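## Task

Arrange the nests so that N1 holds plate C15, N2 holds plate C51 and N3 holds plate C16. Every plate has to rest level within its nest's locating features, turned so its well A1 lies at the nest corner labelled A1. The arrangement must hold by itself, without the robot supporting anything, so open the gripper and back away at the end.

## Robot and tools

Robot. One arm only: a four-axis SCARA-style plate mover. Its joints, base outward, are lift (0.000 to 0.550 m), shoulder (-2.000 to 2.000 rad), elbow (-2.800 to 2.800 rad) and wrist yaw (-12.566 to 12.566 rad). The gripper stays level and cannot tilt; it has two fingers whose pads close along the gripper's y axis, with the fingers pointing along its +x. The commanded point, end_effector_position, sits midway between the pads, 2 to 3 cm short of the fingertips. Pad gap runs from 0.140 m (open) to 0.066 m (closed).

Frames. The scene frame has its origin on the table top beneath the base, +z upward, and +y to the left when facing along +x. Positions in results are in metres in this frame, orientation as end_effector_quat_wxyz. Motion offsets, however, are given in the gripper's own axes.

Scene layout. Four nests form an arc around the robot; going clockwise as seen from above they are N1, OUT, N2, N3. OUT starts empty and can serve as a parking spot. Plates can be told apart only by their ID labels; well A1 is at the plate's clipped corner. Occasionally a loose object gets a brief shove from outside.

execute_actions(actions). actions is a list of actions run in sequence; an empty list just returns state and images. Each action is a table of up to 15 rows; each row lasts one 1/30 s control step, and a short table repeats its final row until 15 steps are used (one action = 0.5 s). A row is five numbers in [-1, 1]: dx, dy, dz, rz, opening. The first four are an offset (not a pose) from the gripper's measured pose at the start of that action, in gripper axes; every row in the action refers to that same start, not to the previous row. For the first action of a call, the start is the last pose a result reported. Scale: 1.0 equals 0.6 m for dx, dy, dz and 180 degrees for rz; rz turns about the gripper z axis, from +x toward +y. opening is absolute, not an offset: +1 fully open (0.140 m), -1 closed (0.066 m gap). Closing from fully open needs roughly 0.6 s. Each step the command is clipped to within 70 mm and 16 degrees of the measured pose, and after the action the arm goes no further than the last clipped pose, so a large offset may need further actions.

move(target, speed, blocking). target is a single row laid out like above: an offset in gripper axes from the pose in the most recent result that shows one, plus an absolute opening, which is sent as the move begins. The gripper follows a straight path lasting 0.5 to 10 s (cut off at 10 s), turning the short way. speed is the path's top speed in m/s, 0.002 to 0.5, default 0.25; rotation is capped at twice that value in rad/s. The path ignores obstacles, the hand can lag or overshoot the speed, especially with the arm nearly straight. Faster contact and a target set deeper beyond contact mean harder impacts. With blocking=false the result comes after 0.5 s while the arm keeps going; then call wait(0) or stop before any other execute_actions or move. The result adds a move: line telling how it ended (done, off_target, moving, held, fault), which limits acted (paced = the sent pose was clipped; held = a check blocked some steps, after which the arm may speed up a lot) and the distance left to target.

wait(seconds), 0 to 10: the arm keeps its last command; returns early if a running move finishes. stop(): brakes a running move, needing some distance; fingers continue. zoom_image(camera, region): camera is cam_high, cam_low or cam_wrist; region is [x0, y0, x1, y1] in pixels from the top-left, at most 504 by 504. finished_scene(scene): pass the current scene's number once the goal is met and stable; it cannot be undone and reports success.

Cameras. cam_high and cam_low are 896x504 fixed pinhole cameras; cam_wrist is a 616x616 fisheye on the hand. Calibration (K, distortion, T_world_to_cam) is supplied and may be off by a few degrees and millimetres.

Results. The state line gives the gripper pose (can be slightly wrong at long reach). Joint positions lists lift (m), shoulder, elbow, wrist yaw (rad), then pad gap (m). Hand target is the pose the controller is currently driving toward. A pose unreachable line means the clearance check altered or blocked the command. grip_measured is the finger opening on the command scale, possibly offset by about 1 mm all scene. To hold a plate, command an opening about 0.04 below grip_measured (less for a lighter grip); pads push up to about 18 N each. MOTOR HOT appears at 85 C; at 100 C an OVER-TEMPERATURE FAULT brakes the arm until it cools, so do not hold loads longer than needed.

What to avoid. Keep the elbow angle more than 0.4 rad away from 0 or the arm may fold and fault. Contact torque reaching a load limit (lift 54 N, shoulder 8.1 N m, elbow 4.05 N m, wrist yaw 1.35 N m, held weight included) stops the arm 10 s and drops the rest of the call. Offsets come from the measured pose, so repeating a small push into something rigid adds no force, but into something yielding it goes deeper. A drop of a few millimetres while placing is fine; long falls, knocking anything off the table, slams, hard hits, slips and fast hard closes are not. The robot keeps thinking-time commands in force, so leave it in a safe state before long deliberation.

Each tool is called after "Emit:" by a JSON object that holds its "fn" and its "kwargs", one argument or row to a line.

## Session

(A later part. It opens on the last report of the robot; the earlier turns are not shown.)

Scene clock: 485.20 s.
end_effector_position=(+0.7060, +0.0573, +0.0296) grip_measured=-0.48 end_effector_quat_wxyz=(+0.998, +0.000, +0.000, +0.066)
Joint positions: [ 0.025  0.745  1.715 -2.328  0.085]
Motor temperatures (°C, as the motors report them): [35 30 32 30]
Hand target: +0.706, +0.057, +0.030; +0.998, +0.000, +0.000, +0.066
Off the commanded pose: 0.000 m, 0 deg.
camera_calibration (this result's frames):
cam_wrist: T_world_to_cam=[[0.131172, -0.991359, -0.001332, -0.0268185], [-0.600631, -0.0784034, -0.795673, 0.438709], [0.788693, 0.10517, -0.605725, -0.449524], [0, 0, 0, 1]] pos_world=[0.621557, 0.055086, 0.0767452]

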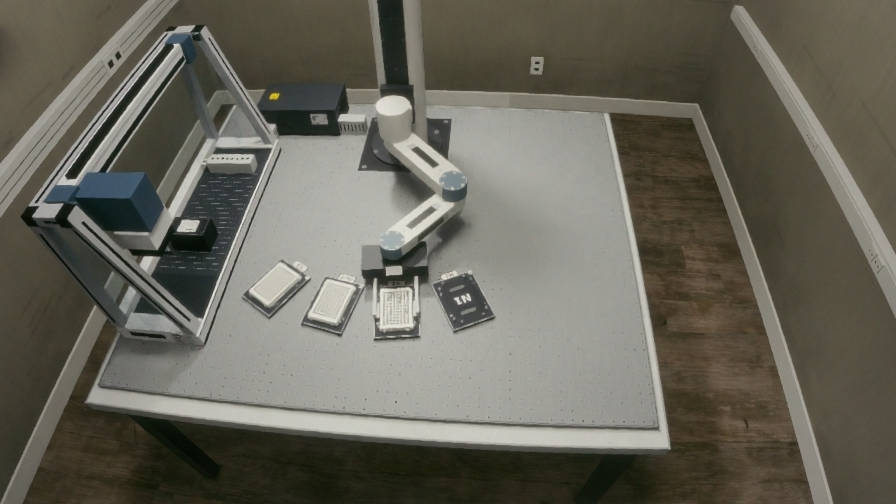

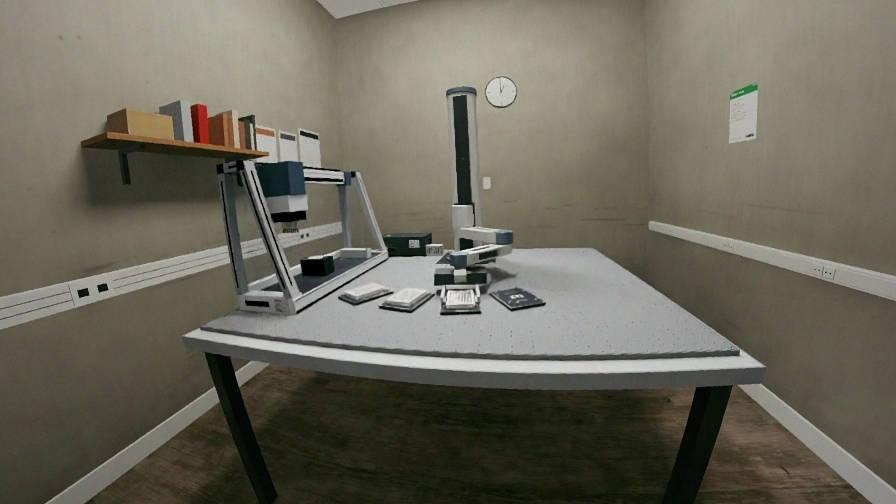

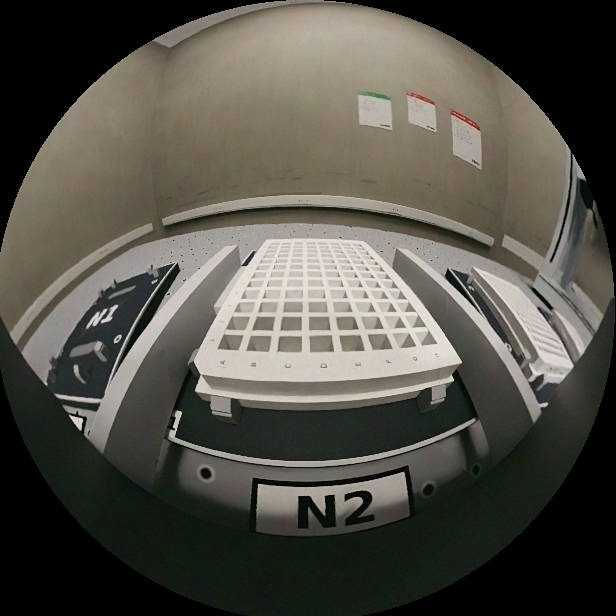

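Emit:
{"fn": "execute_actions", "kwargs": {
  "actions": [
    [[0,0,0,0,-0.46],[0,0,0,0,-0.40],[0,0,0,0,-0.33],[0,0,0,0,-0.25],[0,0,0.002,0,-0.18],[0,0,0.007,0,-0.15],[0,0,0.014,0,-0.15],[0,0,0.021,0,-0.15],[0,0,0.028,0,-0.15],[0,0,0.034,0,-0.15],[0,0,0.037,0,-0.15],[0,0,0.0383,0,-0.15]]
  ]
}}

Emit:
{"fn": "move", "kwargs": {
  "target": [-0.0573, -0.2919, 0, -0.1110, -0.15],
  "speed": 0.5
}}

Emit:
{"fn": "zoom_image", "kwargs": {
  "camera": "cam_wrist",
  "region": [175, 390, 325, 490]
}}

Emit:
{"fn": "zoom_image", "kwargs": {
  "camera": "cam_wrist",
  "region": [320, 390, 470, 490]
}}

Scene clock: 494.07 s.
end_effector_position=(+0.7060, +0.0573, +0.0527) grip_measured=-0.15 end_effector_quat_wxyz=(+0.998, +0.000, +0.000, +0.066)
Joint positions: [ 0.048  0.745  1.716 -2.328  0.097]
Motor temperatures (°C, as the motors report them): [35 30 32 30]
Hand target: +0.706, +0.057, +0.053; +0.998, +0.000, +0.000, +0.066
Off the commanded pose: 0.000 m, 0 deg.
camera_calibration (this result's frames):
cam_wrist: T_world_to_cam=[[0.13121, -0.991354, -0.001332, -0.026803], [-0.600628, -0.0784265, -0.795673, 0.457098], [0.788689, 0.1052, -0.605725, -0.435532], [0, 0, 0, 1]] pos_world=[0.621562, 0.0550954, 0.0998517]

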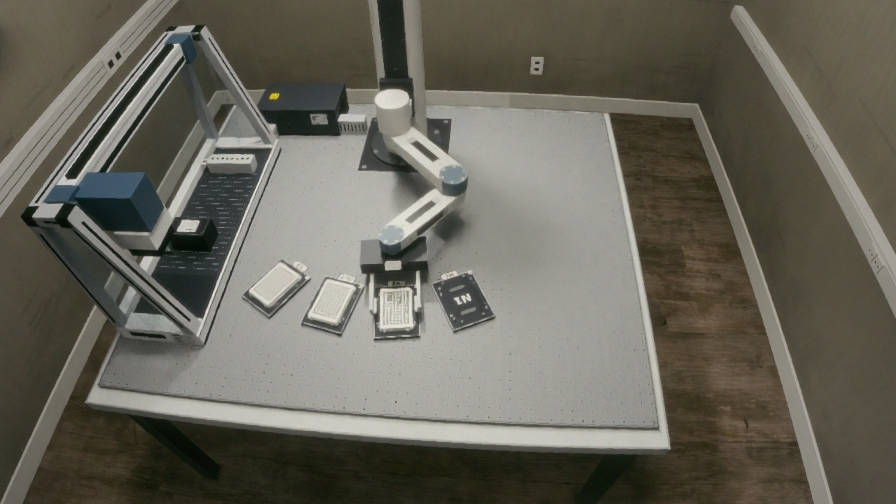

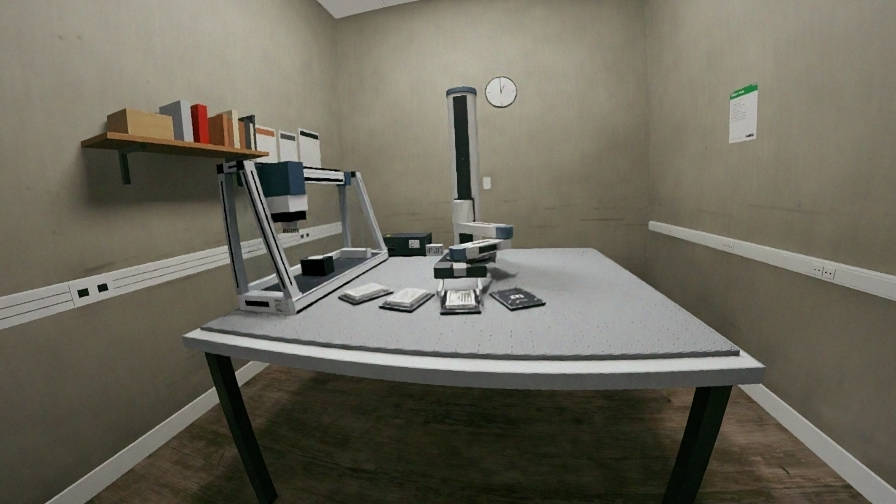

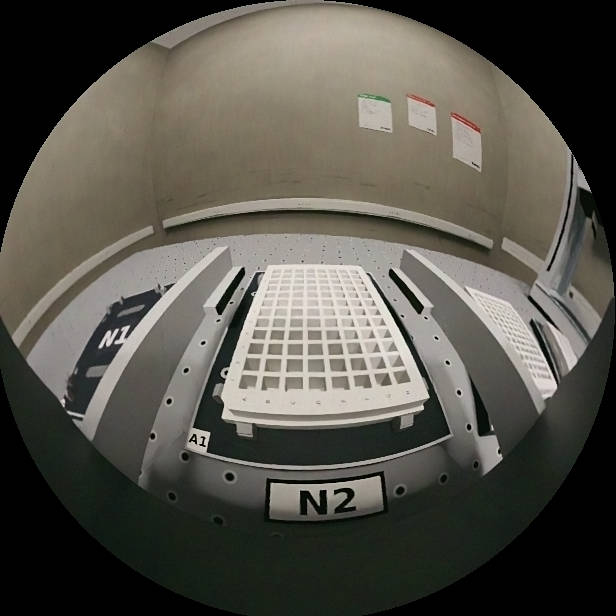

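Scene clock: 494.93 s.
end_effector_position=(+0.6951, -0.1210, +0.0527) grip_measured=-0.15 end_effector_quat_wxyz=(+0.994, +0.000, +0.000, -0.108)
Joint positions: [ 0.048  0.414  1.714 -2.345  0.097]
Motor temperatures (°C, as the motors report them): [35 30 32 30]
Hand target: +0.695, -0.121, +0.053; +0.994, +0.000, +0.000, -0.108
Off the commanded pose: 0.000 m, 0 deg.
move: done
camera_calibration (this result's frames):
cam_wrist: T_world_to_cam=[[-0.215347, -0.976537, -0.001332, 0.0405642], [-0.591286, 0.131476, -0.795673, 0.455411], [0.777179, -0.170558, -0.605725, -0.43347], [0, 0, 0, 1]] pos_world=[0.614897, -0.0941949, 0.0998492]

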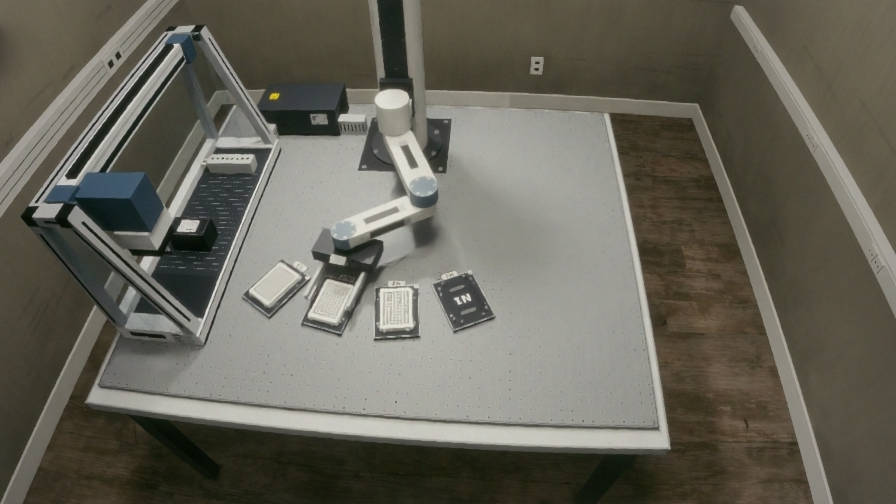

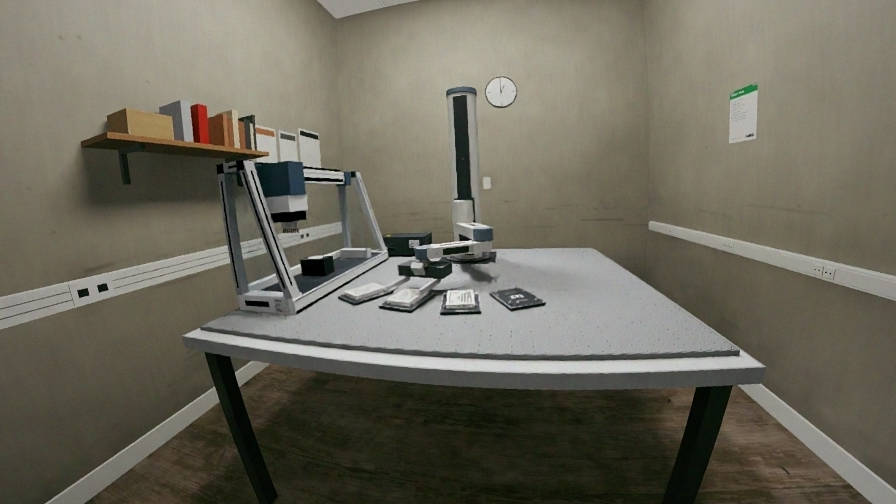

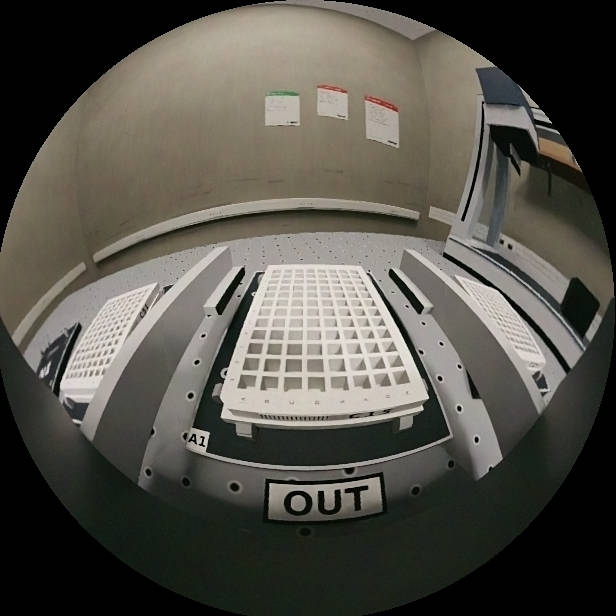

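Region (175, 390, 325, 490) of cam_wrist's 616x616 image, scaled by 3.360, with more detail than that image has.

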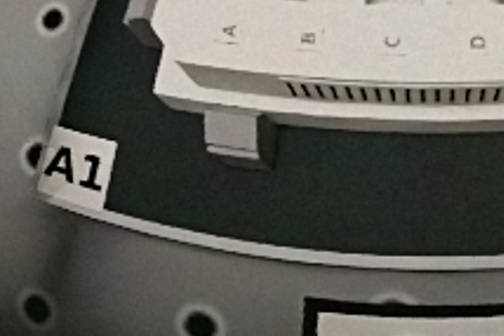

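Region (320, 390, 470, 490) of cam_wrist's 616x616 image, scaled by 3.360, with more detail than that image has.

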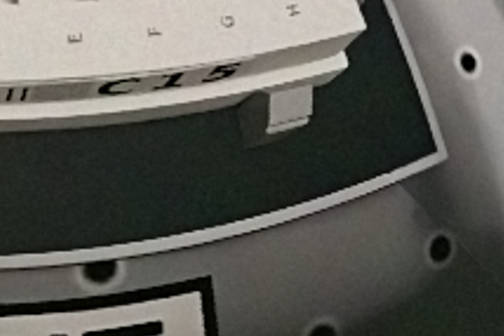

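Emit:
{"fn": "execute_actions", "kwargs": {
  "actions": [
    [[0,0.0003,-0.003,0,-0.15],[0,0.0003,-0.008,0,-0.15],[0,0.0003,-0.014,0,-0.18],[0,0.0003,-0.021,0,-0.2],[0,0.0003,-0.027,0,-0.22],[0,0.0003,-0.032,0,-0.24],[0,0.0003,-0.0355,0,-0.26],[0,0.0003,-0.0377,0,-0.28],[0,0.0003,-0.0386,0,-0.31],[0,0.0003,-0.0386,0,-0.35],[0,0.0003,-0.0386,0,-0.39],[0,0.0003,-0.0386,0,-0.42],[0,0.0003,-0.0386,0,-0.44],[0,0.0003,-0.0386,0,-0.455],[0,0.0003,-0.0386,0,-0.465]],
    [[0,0,0,0,-0.475],[0,0,0,0,-0.485],[0,0,0,0,-0.495],[0,0,0,0,-0.505],[0,0,0,0,-0.515],[0,0,0,0,-0.525],[0,0,0,0,-0.525],[0,0,0.002,0,-0.525],[0,0,0.006,0,-0.525],[0,0,0.012,0,-0.525],[0,0,0.019,0,-0.525],[0,0,0.026,0,-0.525],[0,0,0.032,0,-0.525],[0,0,0.036,0,-0.525],[0,0,0.0387,0,-0.525]]
  ]
}}

Scene clock: 503.13 s.
end_effector_position=(+0.6951, -0.1208, +0.0488) grip_measured=-0.48 end_effector_quat_wxyz=(+0.994, +0.000, +0.000, -0.108)
Joint positions: [ 0.044  0.415  1.714 -2.345  0.085]
Motor temperatures (°C, as the motors report them): [35 30 32 30]
Hand target: +0.695, -0.121, +0.053; +0.994, +0.000, +0.000, -0.108
Off the commanded pose: 0.004 m, 0 deg.
camera_calibration (this result's frames):
cam_wrist: T_world_to_cam=[[-0.215117, -0.976587, -0.001332, 0.0405506], [-0.591316, 0.131337, -0.795673, 0.45238], [0.777219, -0.170375, -0.605725, -0.435789], [0, 0, 0, 1]] pos_world=[0.614926, -0.0940607, 0.0960326]

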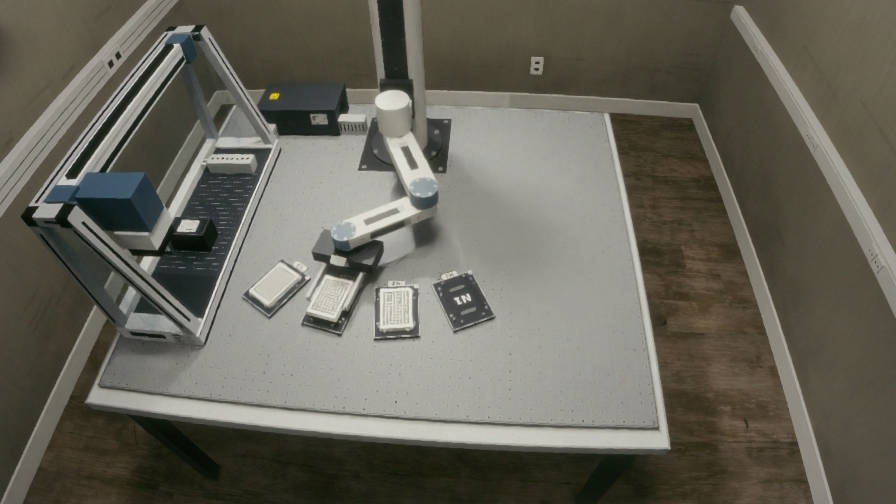

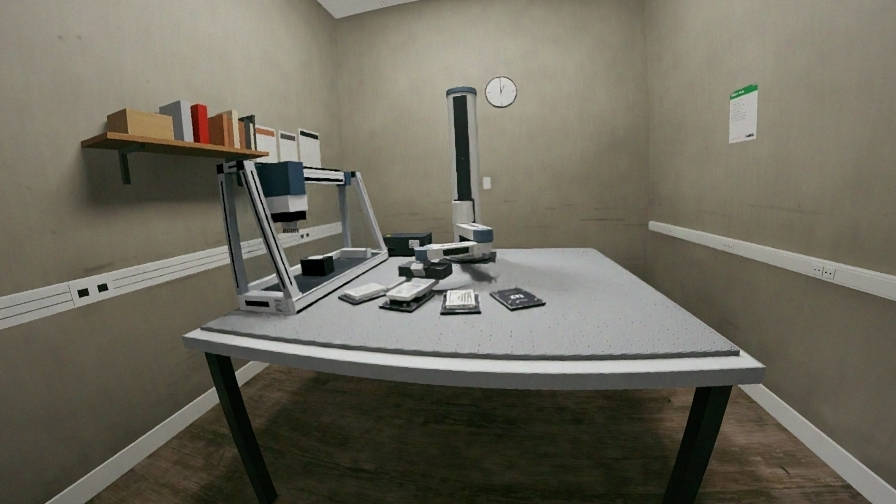

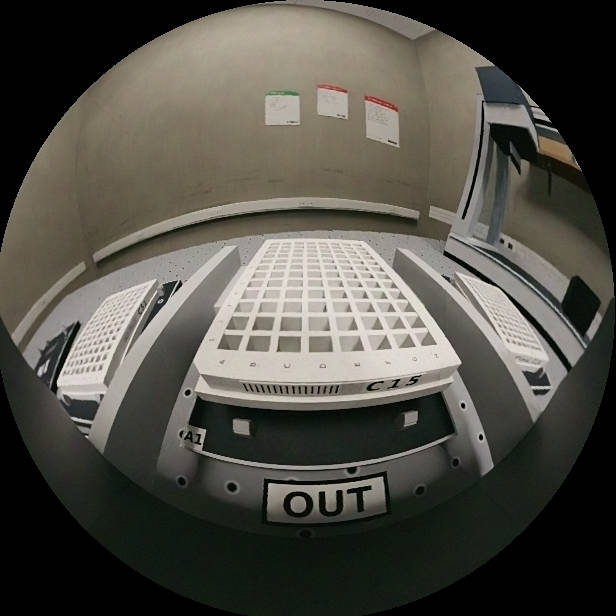

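Emit:
{"fn": "execute_actions", "kwargs": {
  "actions": []
}}

Emit:
{"fn": "zoom_image", "kwargs": {
  "camera": "cam_wrist",
  "region": [175, 390, 325, 490]
}}

Emit:
{"fn": "zoom_image", "kwargs": {
  "camera": "cam_wrist",
  "region": [320, 390, 470, 490]
}}

Scene clock: 507.60 s.
end_effector_position=(+0.6951, -0.1208, +0.0527) grip_measured=-0.48 end_effector_quat_wxyz=(+0.994, +0.000, +0.000, -0.108)
Joint positions: [ 0.048  0.415  1.714 -2.345  0.085]
Motor temperatures (°C, as the motors report them): [35 30 32 30]
Hand target: +0.695, -0.121, +0.053; +0.994, +0.000, +0.000, -0.108
Off the commanded pose: 0.000 m, 0 deg.
camera_calibration (this result's frames):
cam_wrist: T_world_to_cam=[[-0.215118, -0.976587, -0.001332, 0.0405561], [-0.591316, 0.131338, -0.795673, 0.455447], [0.777219, -0.170376, -0.605725, -0.433454], [0, 0, 0, 1]] pos_world=[0.614926, -0.0940608, 0.0998863]

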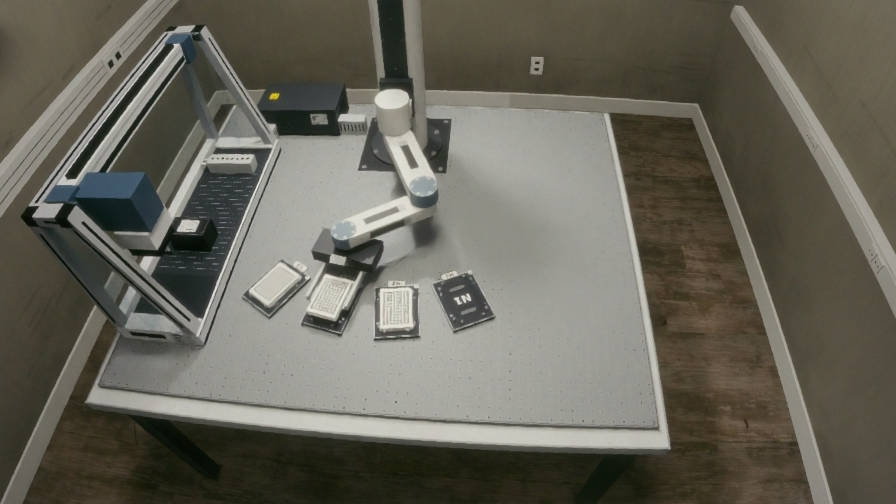

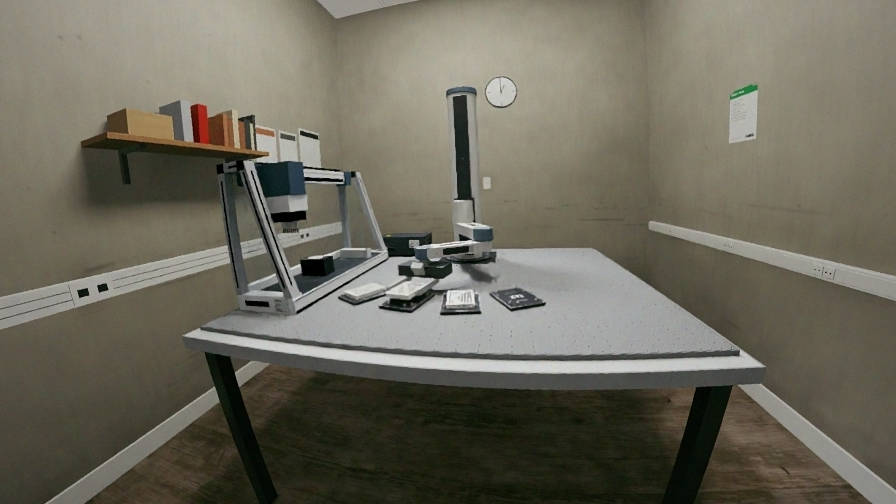

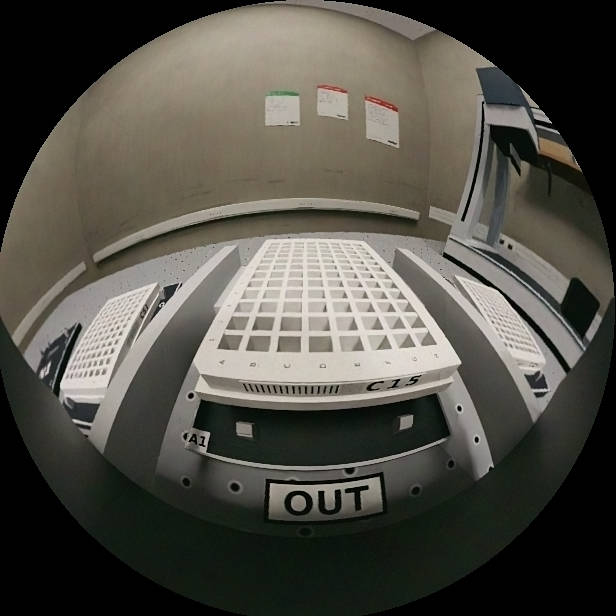

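Region (175, 390, 325, 490) of cam_wrist's 616x616 image, scaled by 3.360, with more detail than that image has.

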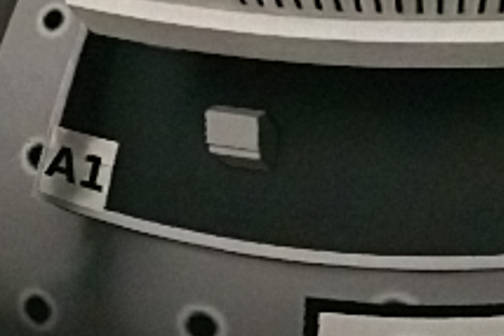

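Region (320, 390, 470, 490) of cam_wrist's 616x616 image, scaled by 3.360, with more detail than that image has.

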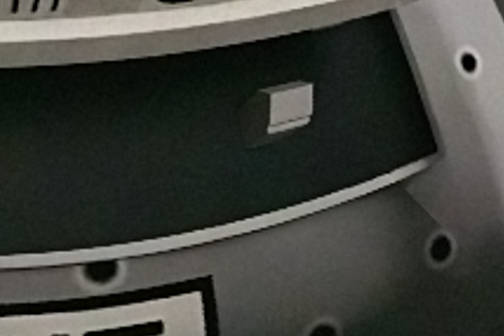

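Emit:
{"fn": "move", "kwargs": {
  "target": [-0.1835, 0.5610, 0, 0.2122, -0.525],
  "speed": 0.45
}}

Emit:
{"fn": "zoom_image", "kwargs": {
  "camera": "cam_wrist",
  "region": [175, 390, 325, 490]
}}

Emit:
{"fn": "zoom_image", "kwargs": {
  "camera": "cam_wrist",
  "region": [320, 390, 470, 490]
}}

Scene clock: 521.47 s.
end_effector_position=(+0.6596, +0.2318, +0.0527) grip_measured=-0.48 end_effector_quat_wxyz=(+0.975, +0.000, +0.000, +0.224)
Joint positions: [ 0.048  1.083  1.734 -2.366  0.085]
Motor temperatures (°C, as the motors report them): [35 30 32 30]
Hand target: +0.660, +0.232, +0.053; +0.975, +0.000, +0.000, +0.223
Off the commanded pose: 0.000 m, 0 deg.
move: done
camera_calibration (this result's frames):
cam_wrist: T_world_to_cam=[[0.435407, -0.900233, -0.001332, -0.069465], [-0.545756, -0.262783, -0.795673, 0.449462], [0.715941, 0.347169, -0.605725, -0.425357], [0, 0, 0, 1]] pos_world=[0.580073, 0.203247, 0.0998829]

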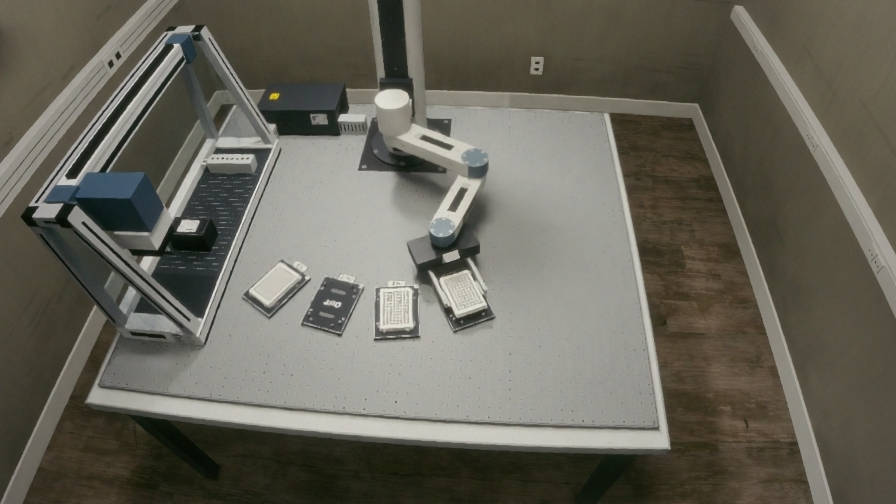

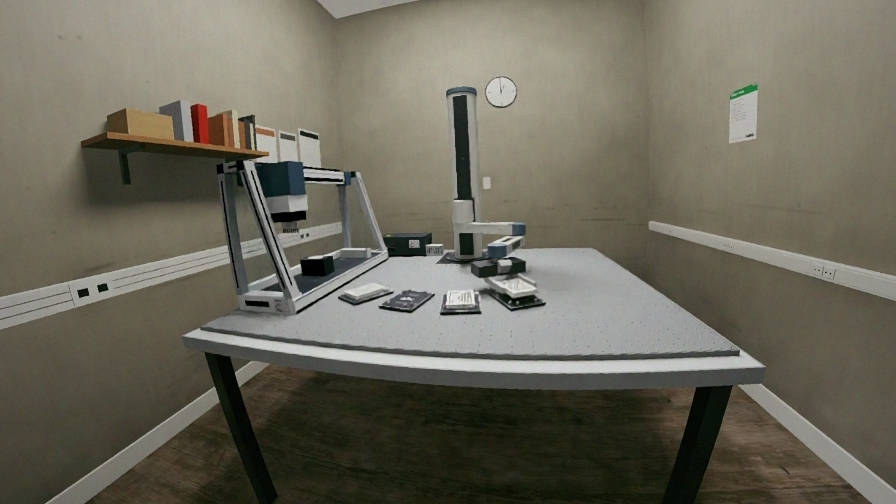

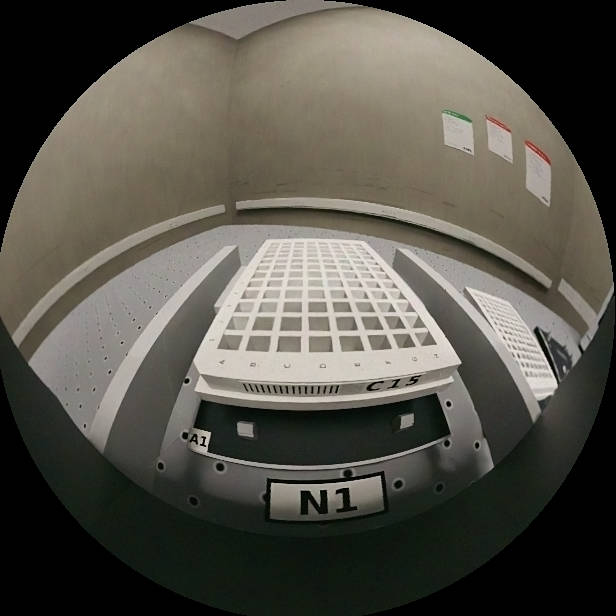

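Region (175, 390, 325, 490) of cam_wrist's 616x616 image, scaled by 3.360, with more detail than that image has.

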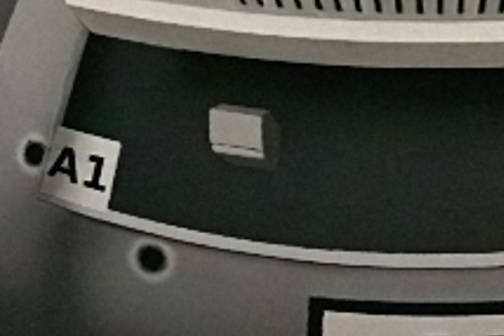

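Region (320, 390, 470, 490) of cam_wrist's 616x616 image, scaled by 3.360, with more detail than that image has.

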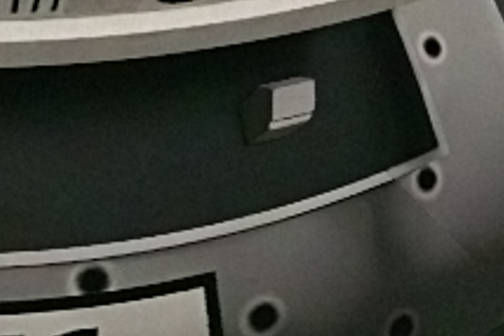

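Emit:
{"fn": "execute_actions", "kwargs": {
  "actions": [
    [[0.0005,-0.0006,-0.002,0,-0.525],[0.0005,-0.0006,-0.005,0,-0.525],[0.0005,-0.0006,-0.010,0,-0.525],[0.0005,-0.0006,-0.015,0,-0.525],[0.0005,-0.0006,-0.020,0,-0.525],[0.0005,-0.0006,-0.024,0,-0.525],[0.0005,-0.0006,-0.028,0,-0.525],[0.0005,-0.0006,-0.031,0,-0.525],[0.0005,-0.0006,-0.0335,0,-0.525],[0.0005,-0.0006,-0.0355,0,-0.525],[0.0005,-0.0006,-0.0368,0,-0.525],[0.0005,-0.0006,-0.0377,0,-0.525],[0.0005,-0.0006,-0.0384,0,-0.525]]
  ]
}}

Scene clock: 529.93 s.
end_effector_position=(+0.6599, +0.2319, +0.0296) grip_measured=-0.48 end_effector_quat_wxyz=(+0.975, +0.000, +0.000, +0.224)
Joint positions: [ 0.025  1.082  1.736 -2.365  0.085]
Motor temperatures (°C, as the motors report them): [35 30 32 30]
Hand target: +0.660, +0.232, +0.030; +0.975, +0.000, +0.000, +0.224
Off the commanded pose: 0.000 m, 0 deg.
camera_calibration (this result's frames):
cam_wrist: T_world_to_cam=[[0.436413, -0.899746, -0.001332, -0.0703634], [-0.545462, -0.263393, -0.795673, 0.431235], [0.715552, 0.347968, -0.605725, -0.439546], [0, 0, 0, 1]] pos_world=[0.580448, 0.203223, 0.0767841]

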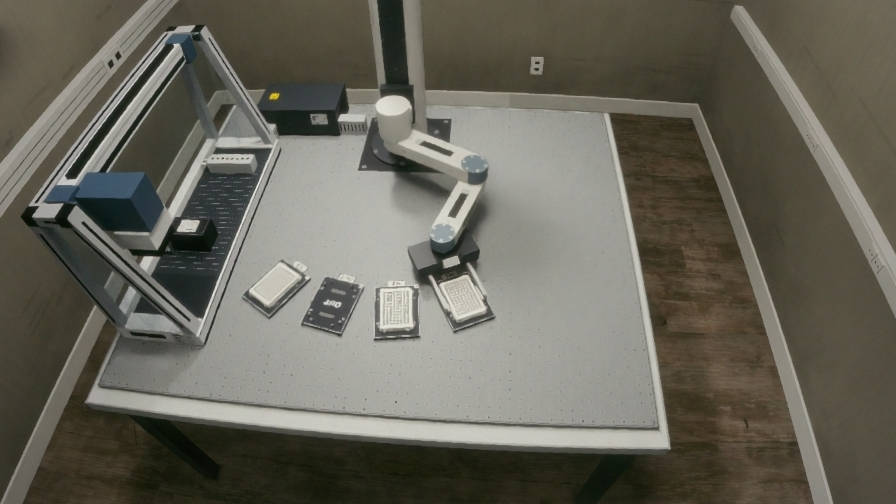

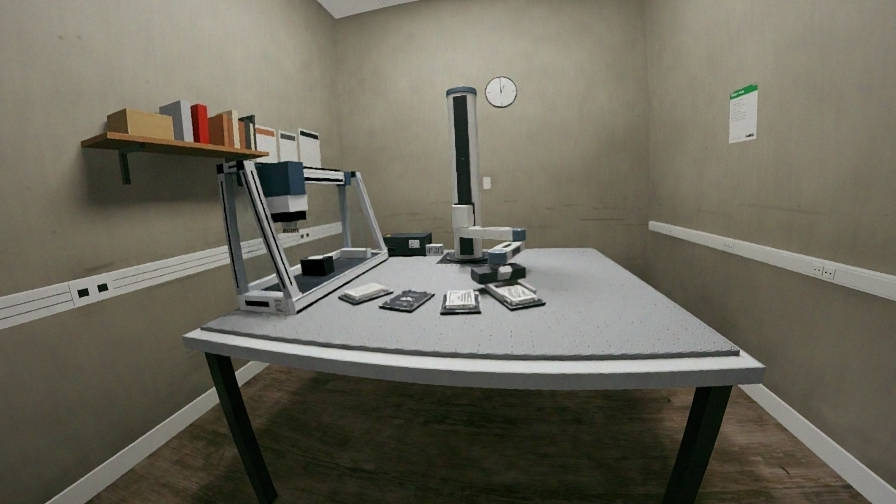

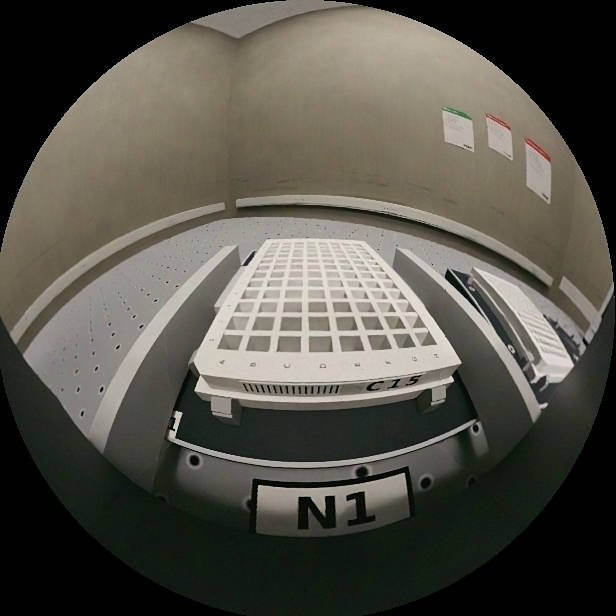

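Emit:
{"fn": "execute_actions", "kwargs": {
  "actions": [
    [[0,0,0,0,-0.46],[0,0,0,0,-0.40],[0,0,0,0,-0.33],[0,0,0,0,-0.25],[0,0,0.002,0,-0.18],[0,0,0.007,0,-0.15],[0,0,0.014,0,-0.15],[0,0,0.022,0,-0.15],[0,0,0.031,0,-0.15],[0,0,0.04,0,-0.15],[-0.01,0,0.05,0,-0.15],[-0.025,0,0.06,0,-0.15],[-0.045,0,0.07,0,-0.15],[-0.065,0,0.08,0,-0.15],[-0.085,0,0.09,0,-0.15]],
    [[-0.04,0,0.03,0,-0.15],[-0.06,0,0.04,0,-0.15],[-0.08,0,0.05,0,-0.15],[-0.1,0,0.06,0,-0.15],[-0.12,0,0.07,0,-0.15],[-0.14,0,0.08,0,-0.15],[-0.155,0,0.085,0,-0.15],[-0.17,0,0.09,0,-0.15],[-0.18,0,0.095,0,-0.15],[-0.19,0,0.1,0,-0.15]]
  ]
}}

Emit:
{"fn": "zoom_image", "kwargs": {
  "camera": "cam_high",
  "region": [230, 230, 510, 360]
}}

Emit:
{"fn": "zoom_image", "kwargs": {
  "camera": "cam_low",
  "region": [330, 260, 560, 330]
}}

Scene clock: 538.13 s.
end_effector_position=(+0.5465, +0.1760, +0.1283) grip_measured=-0.15 end_effector_quat_wxyz=(+0.975, +0.000, +0.000, +0.223)
Joint positions: [ 0.123  1.339  1.087 -1.976  0.097]
Motor temperatures (°C, as the motors report them): [35 30 32 30]
Hand target: +0.547, +0.176, +0.128; +0.975, +0.000, +0.000, +0.224
Off the commanded pose: 0.000 m, 0 deg.
camera_calibration (this result's frames):
cam_wrist: T_world_to_cam=[[0.434293, -0.900771, -0.001332, -0.0696304], [-0.546081, -0.262108, -0.795673, 0.433272], [0.71637, 0.346282, -0.605725, -0.279257], [0, 0, 0, 1]] pos_world=[0.466892, 0.147544, 0.175497]

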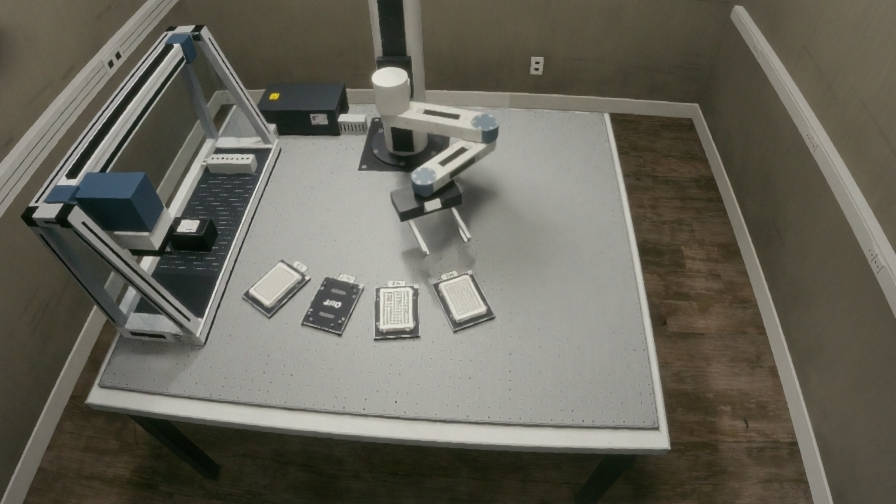

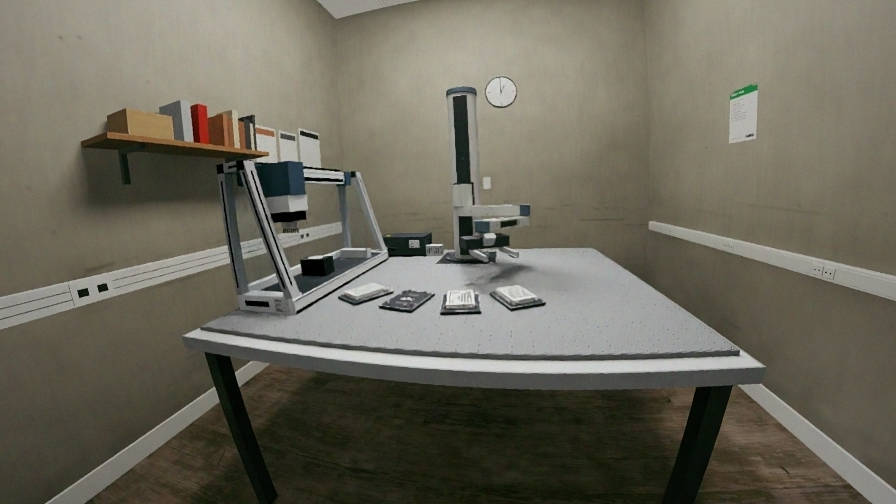

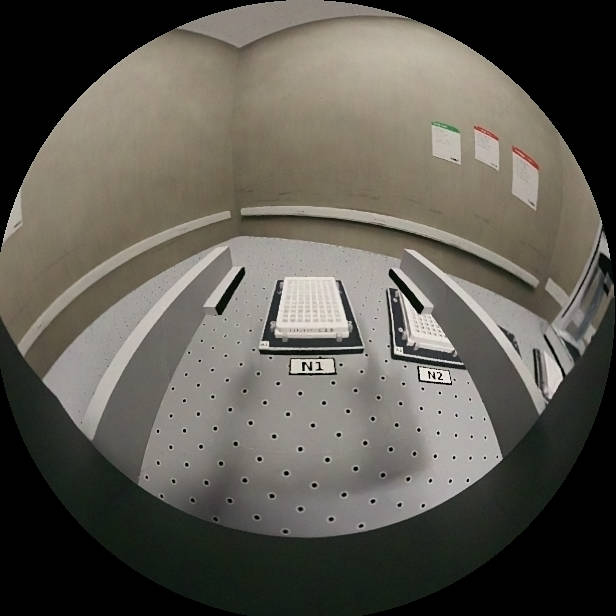

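Region (230, 230, 510, 360) of cam_high's 896x504 image, scaled by 1.800, with more detail than that image has; it fills the top 234 rows of this view, and the rest is white.

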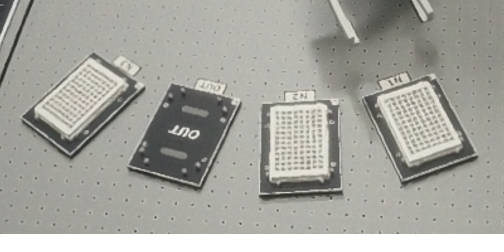

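Region (330, 260, 560, 330) of cam_low's 896x504 image, scaled by 2.191, with more detail than that image has; it fills the top 153 rows of this view, and the rest is white.

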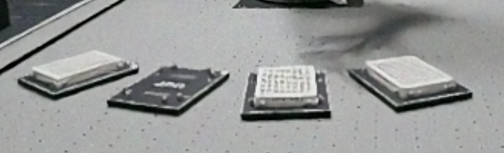

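Emit:
{"fn": "zoom_image", "kwargs": {
  "camera": "cam_wrist",
  "region": [250, 265, 480, 395]
}}

Region (250, 265, 480, 395) of cam_wrist's 616x616 image, scaled by 2.191, with more detail than that image has; it fills the top 285 rows of this view, and the rest is white.

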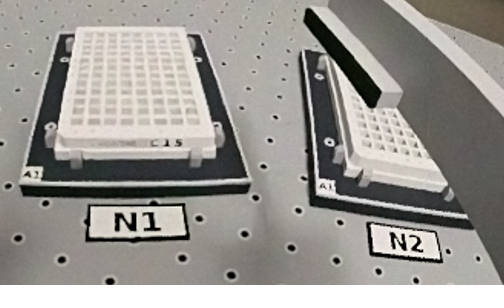

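All three plates look seated in the right nests and the gripper is clear.

Emit:
{"fn": "finished_scene", "kwargs": {
  "scene": 2
}}

The scene is finished: the task was done.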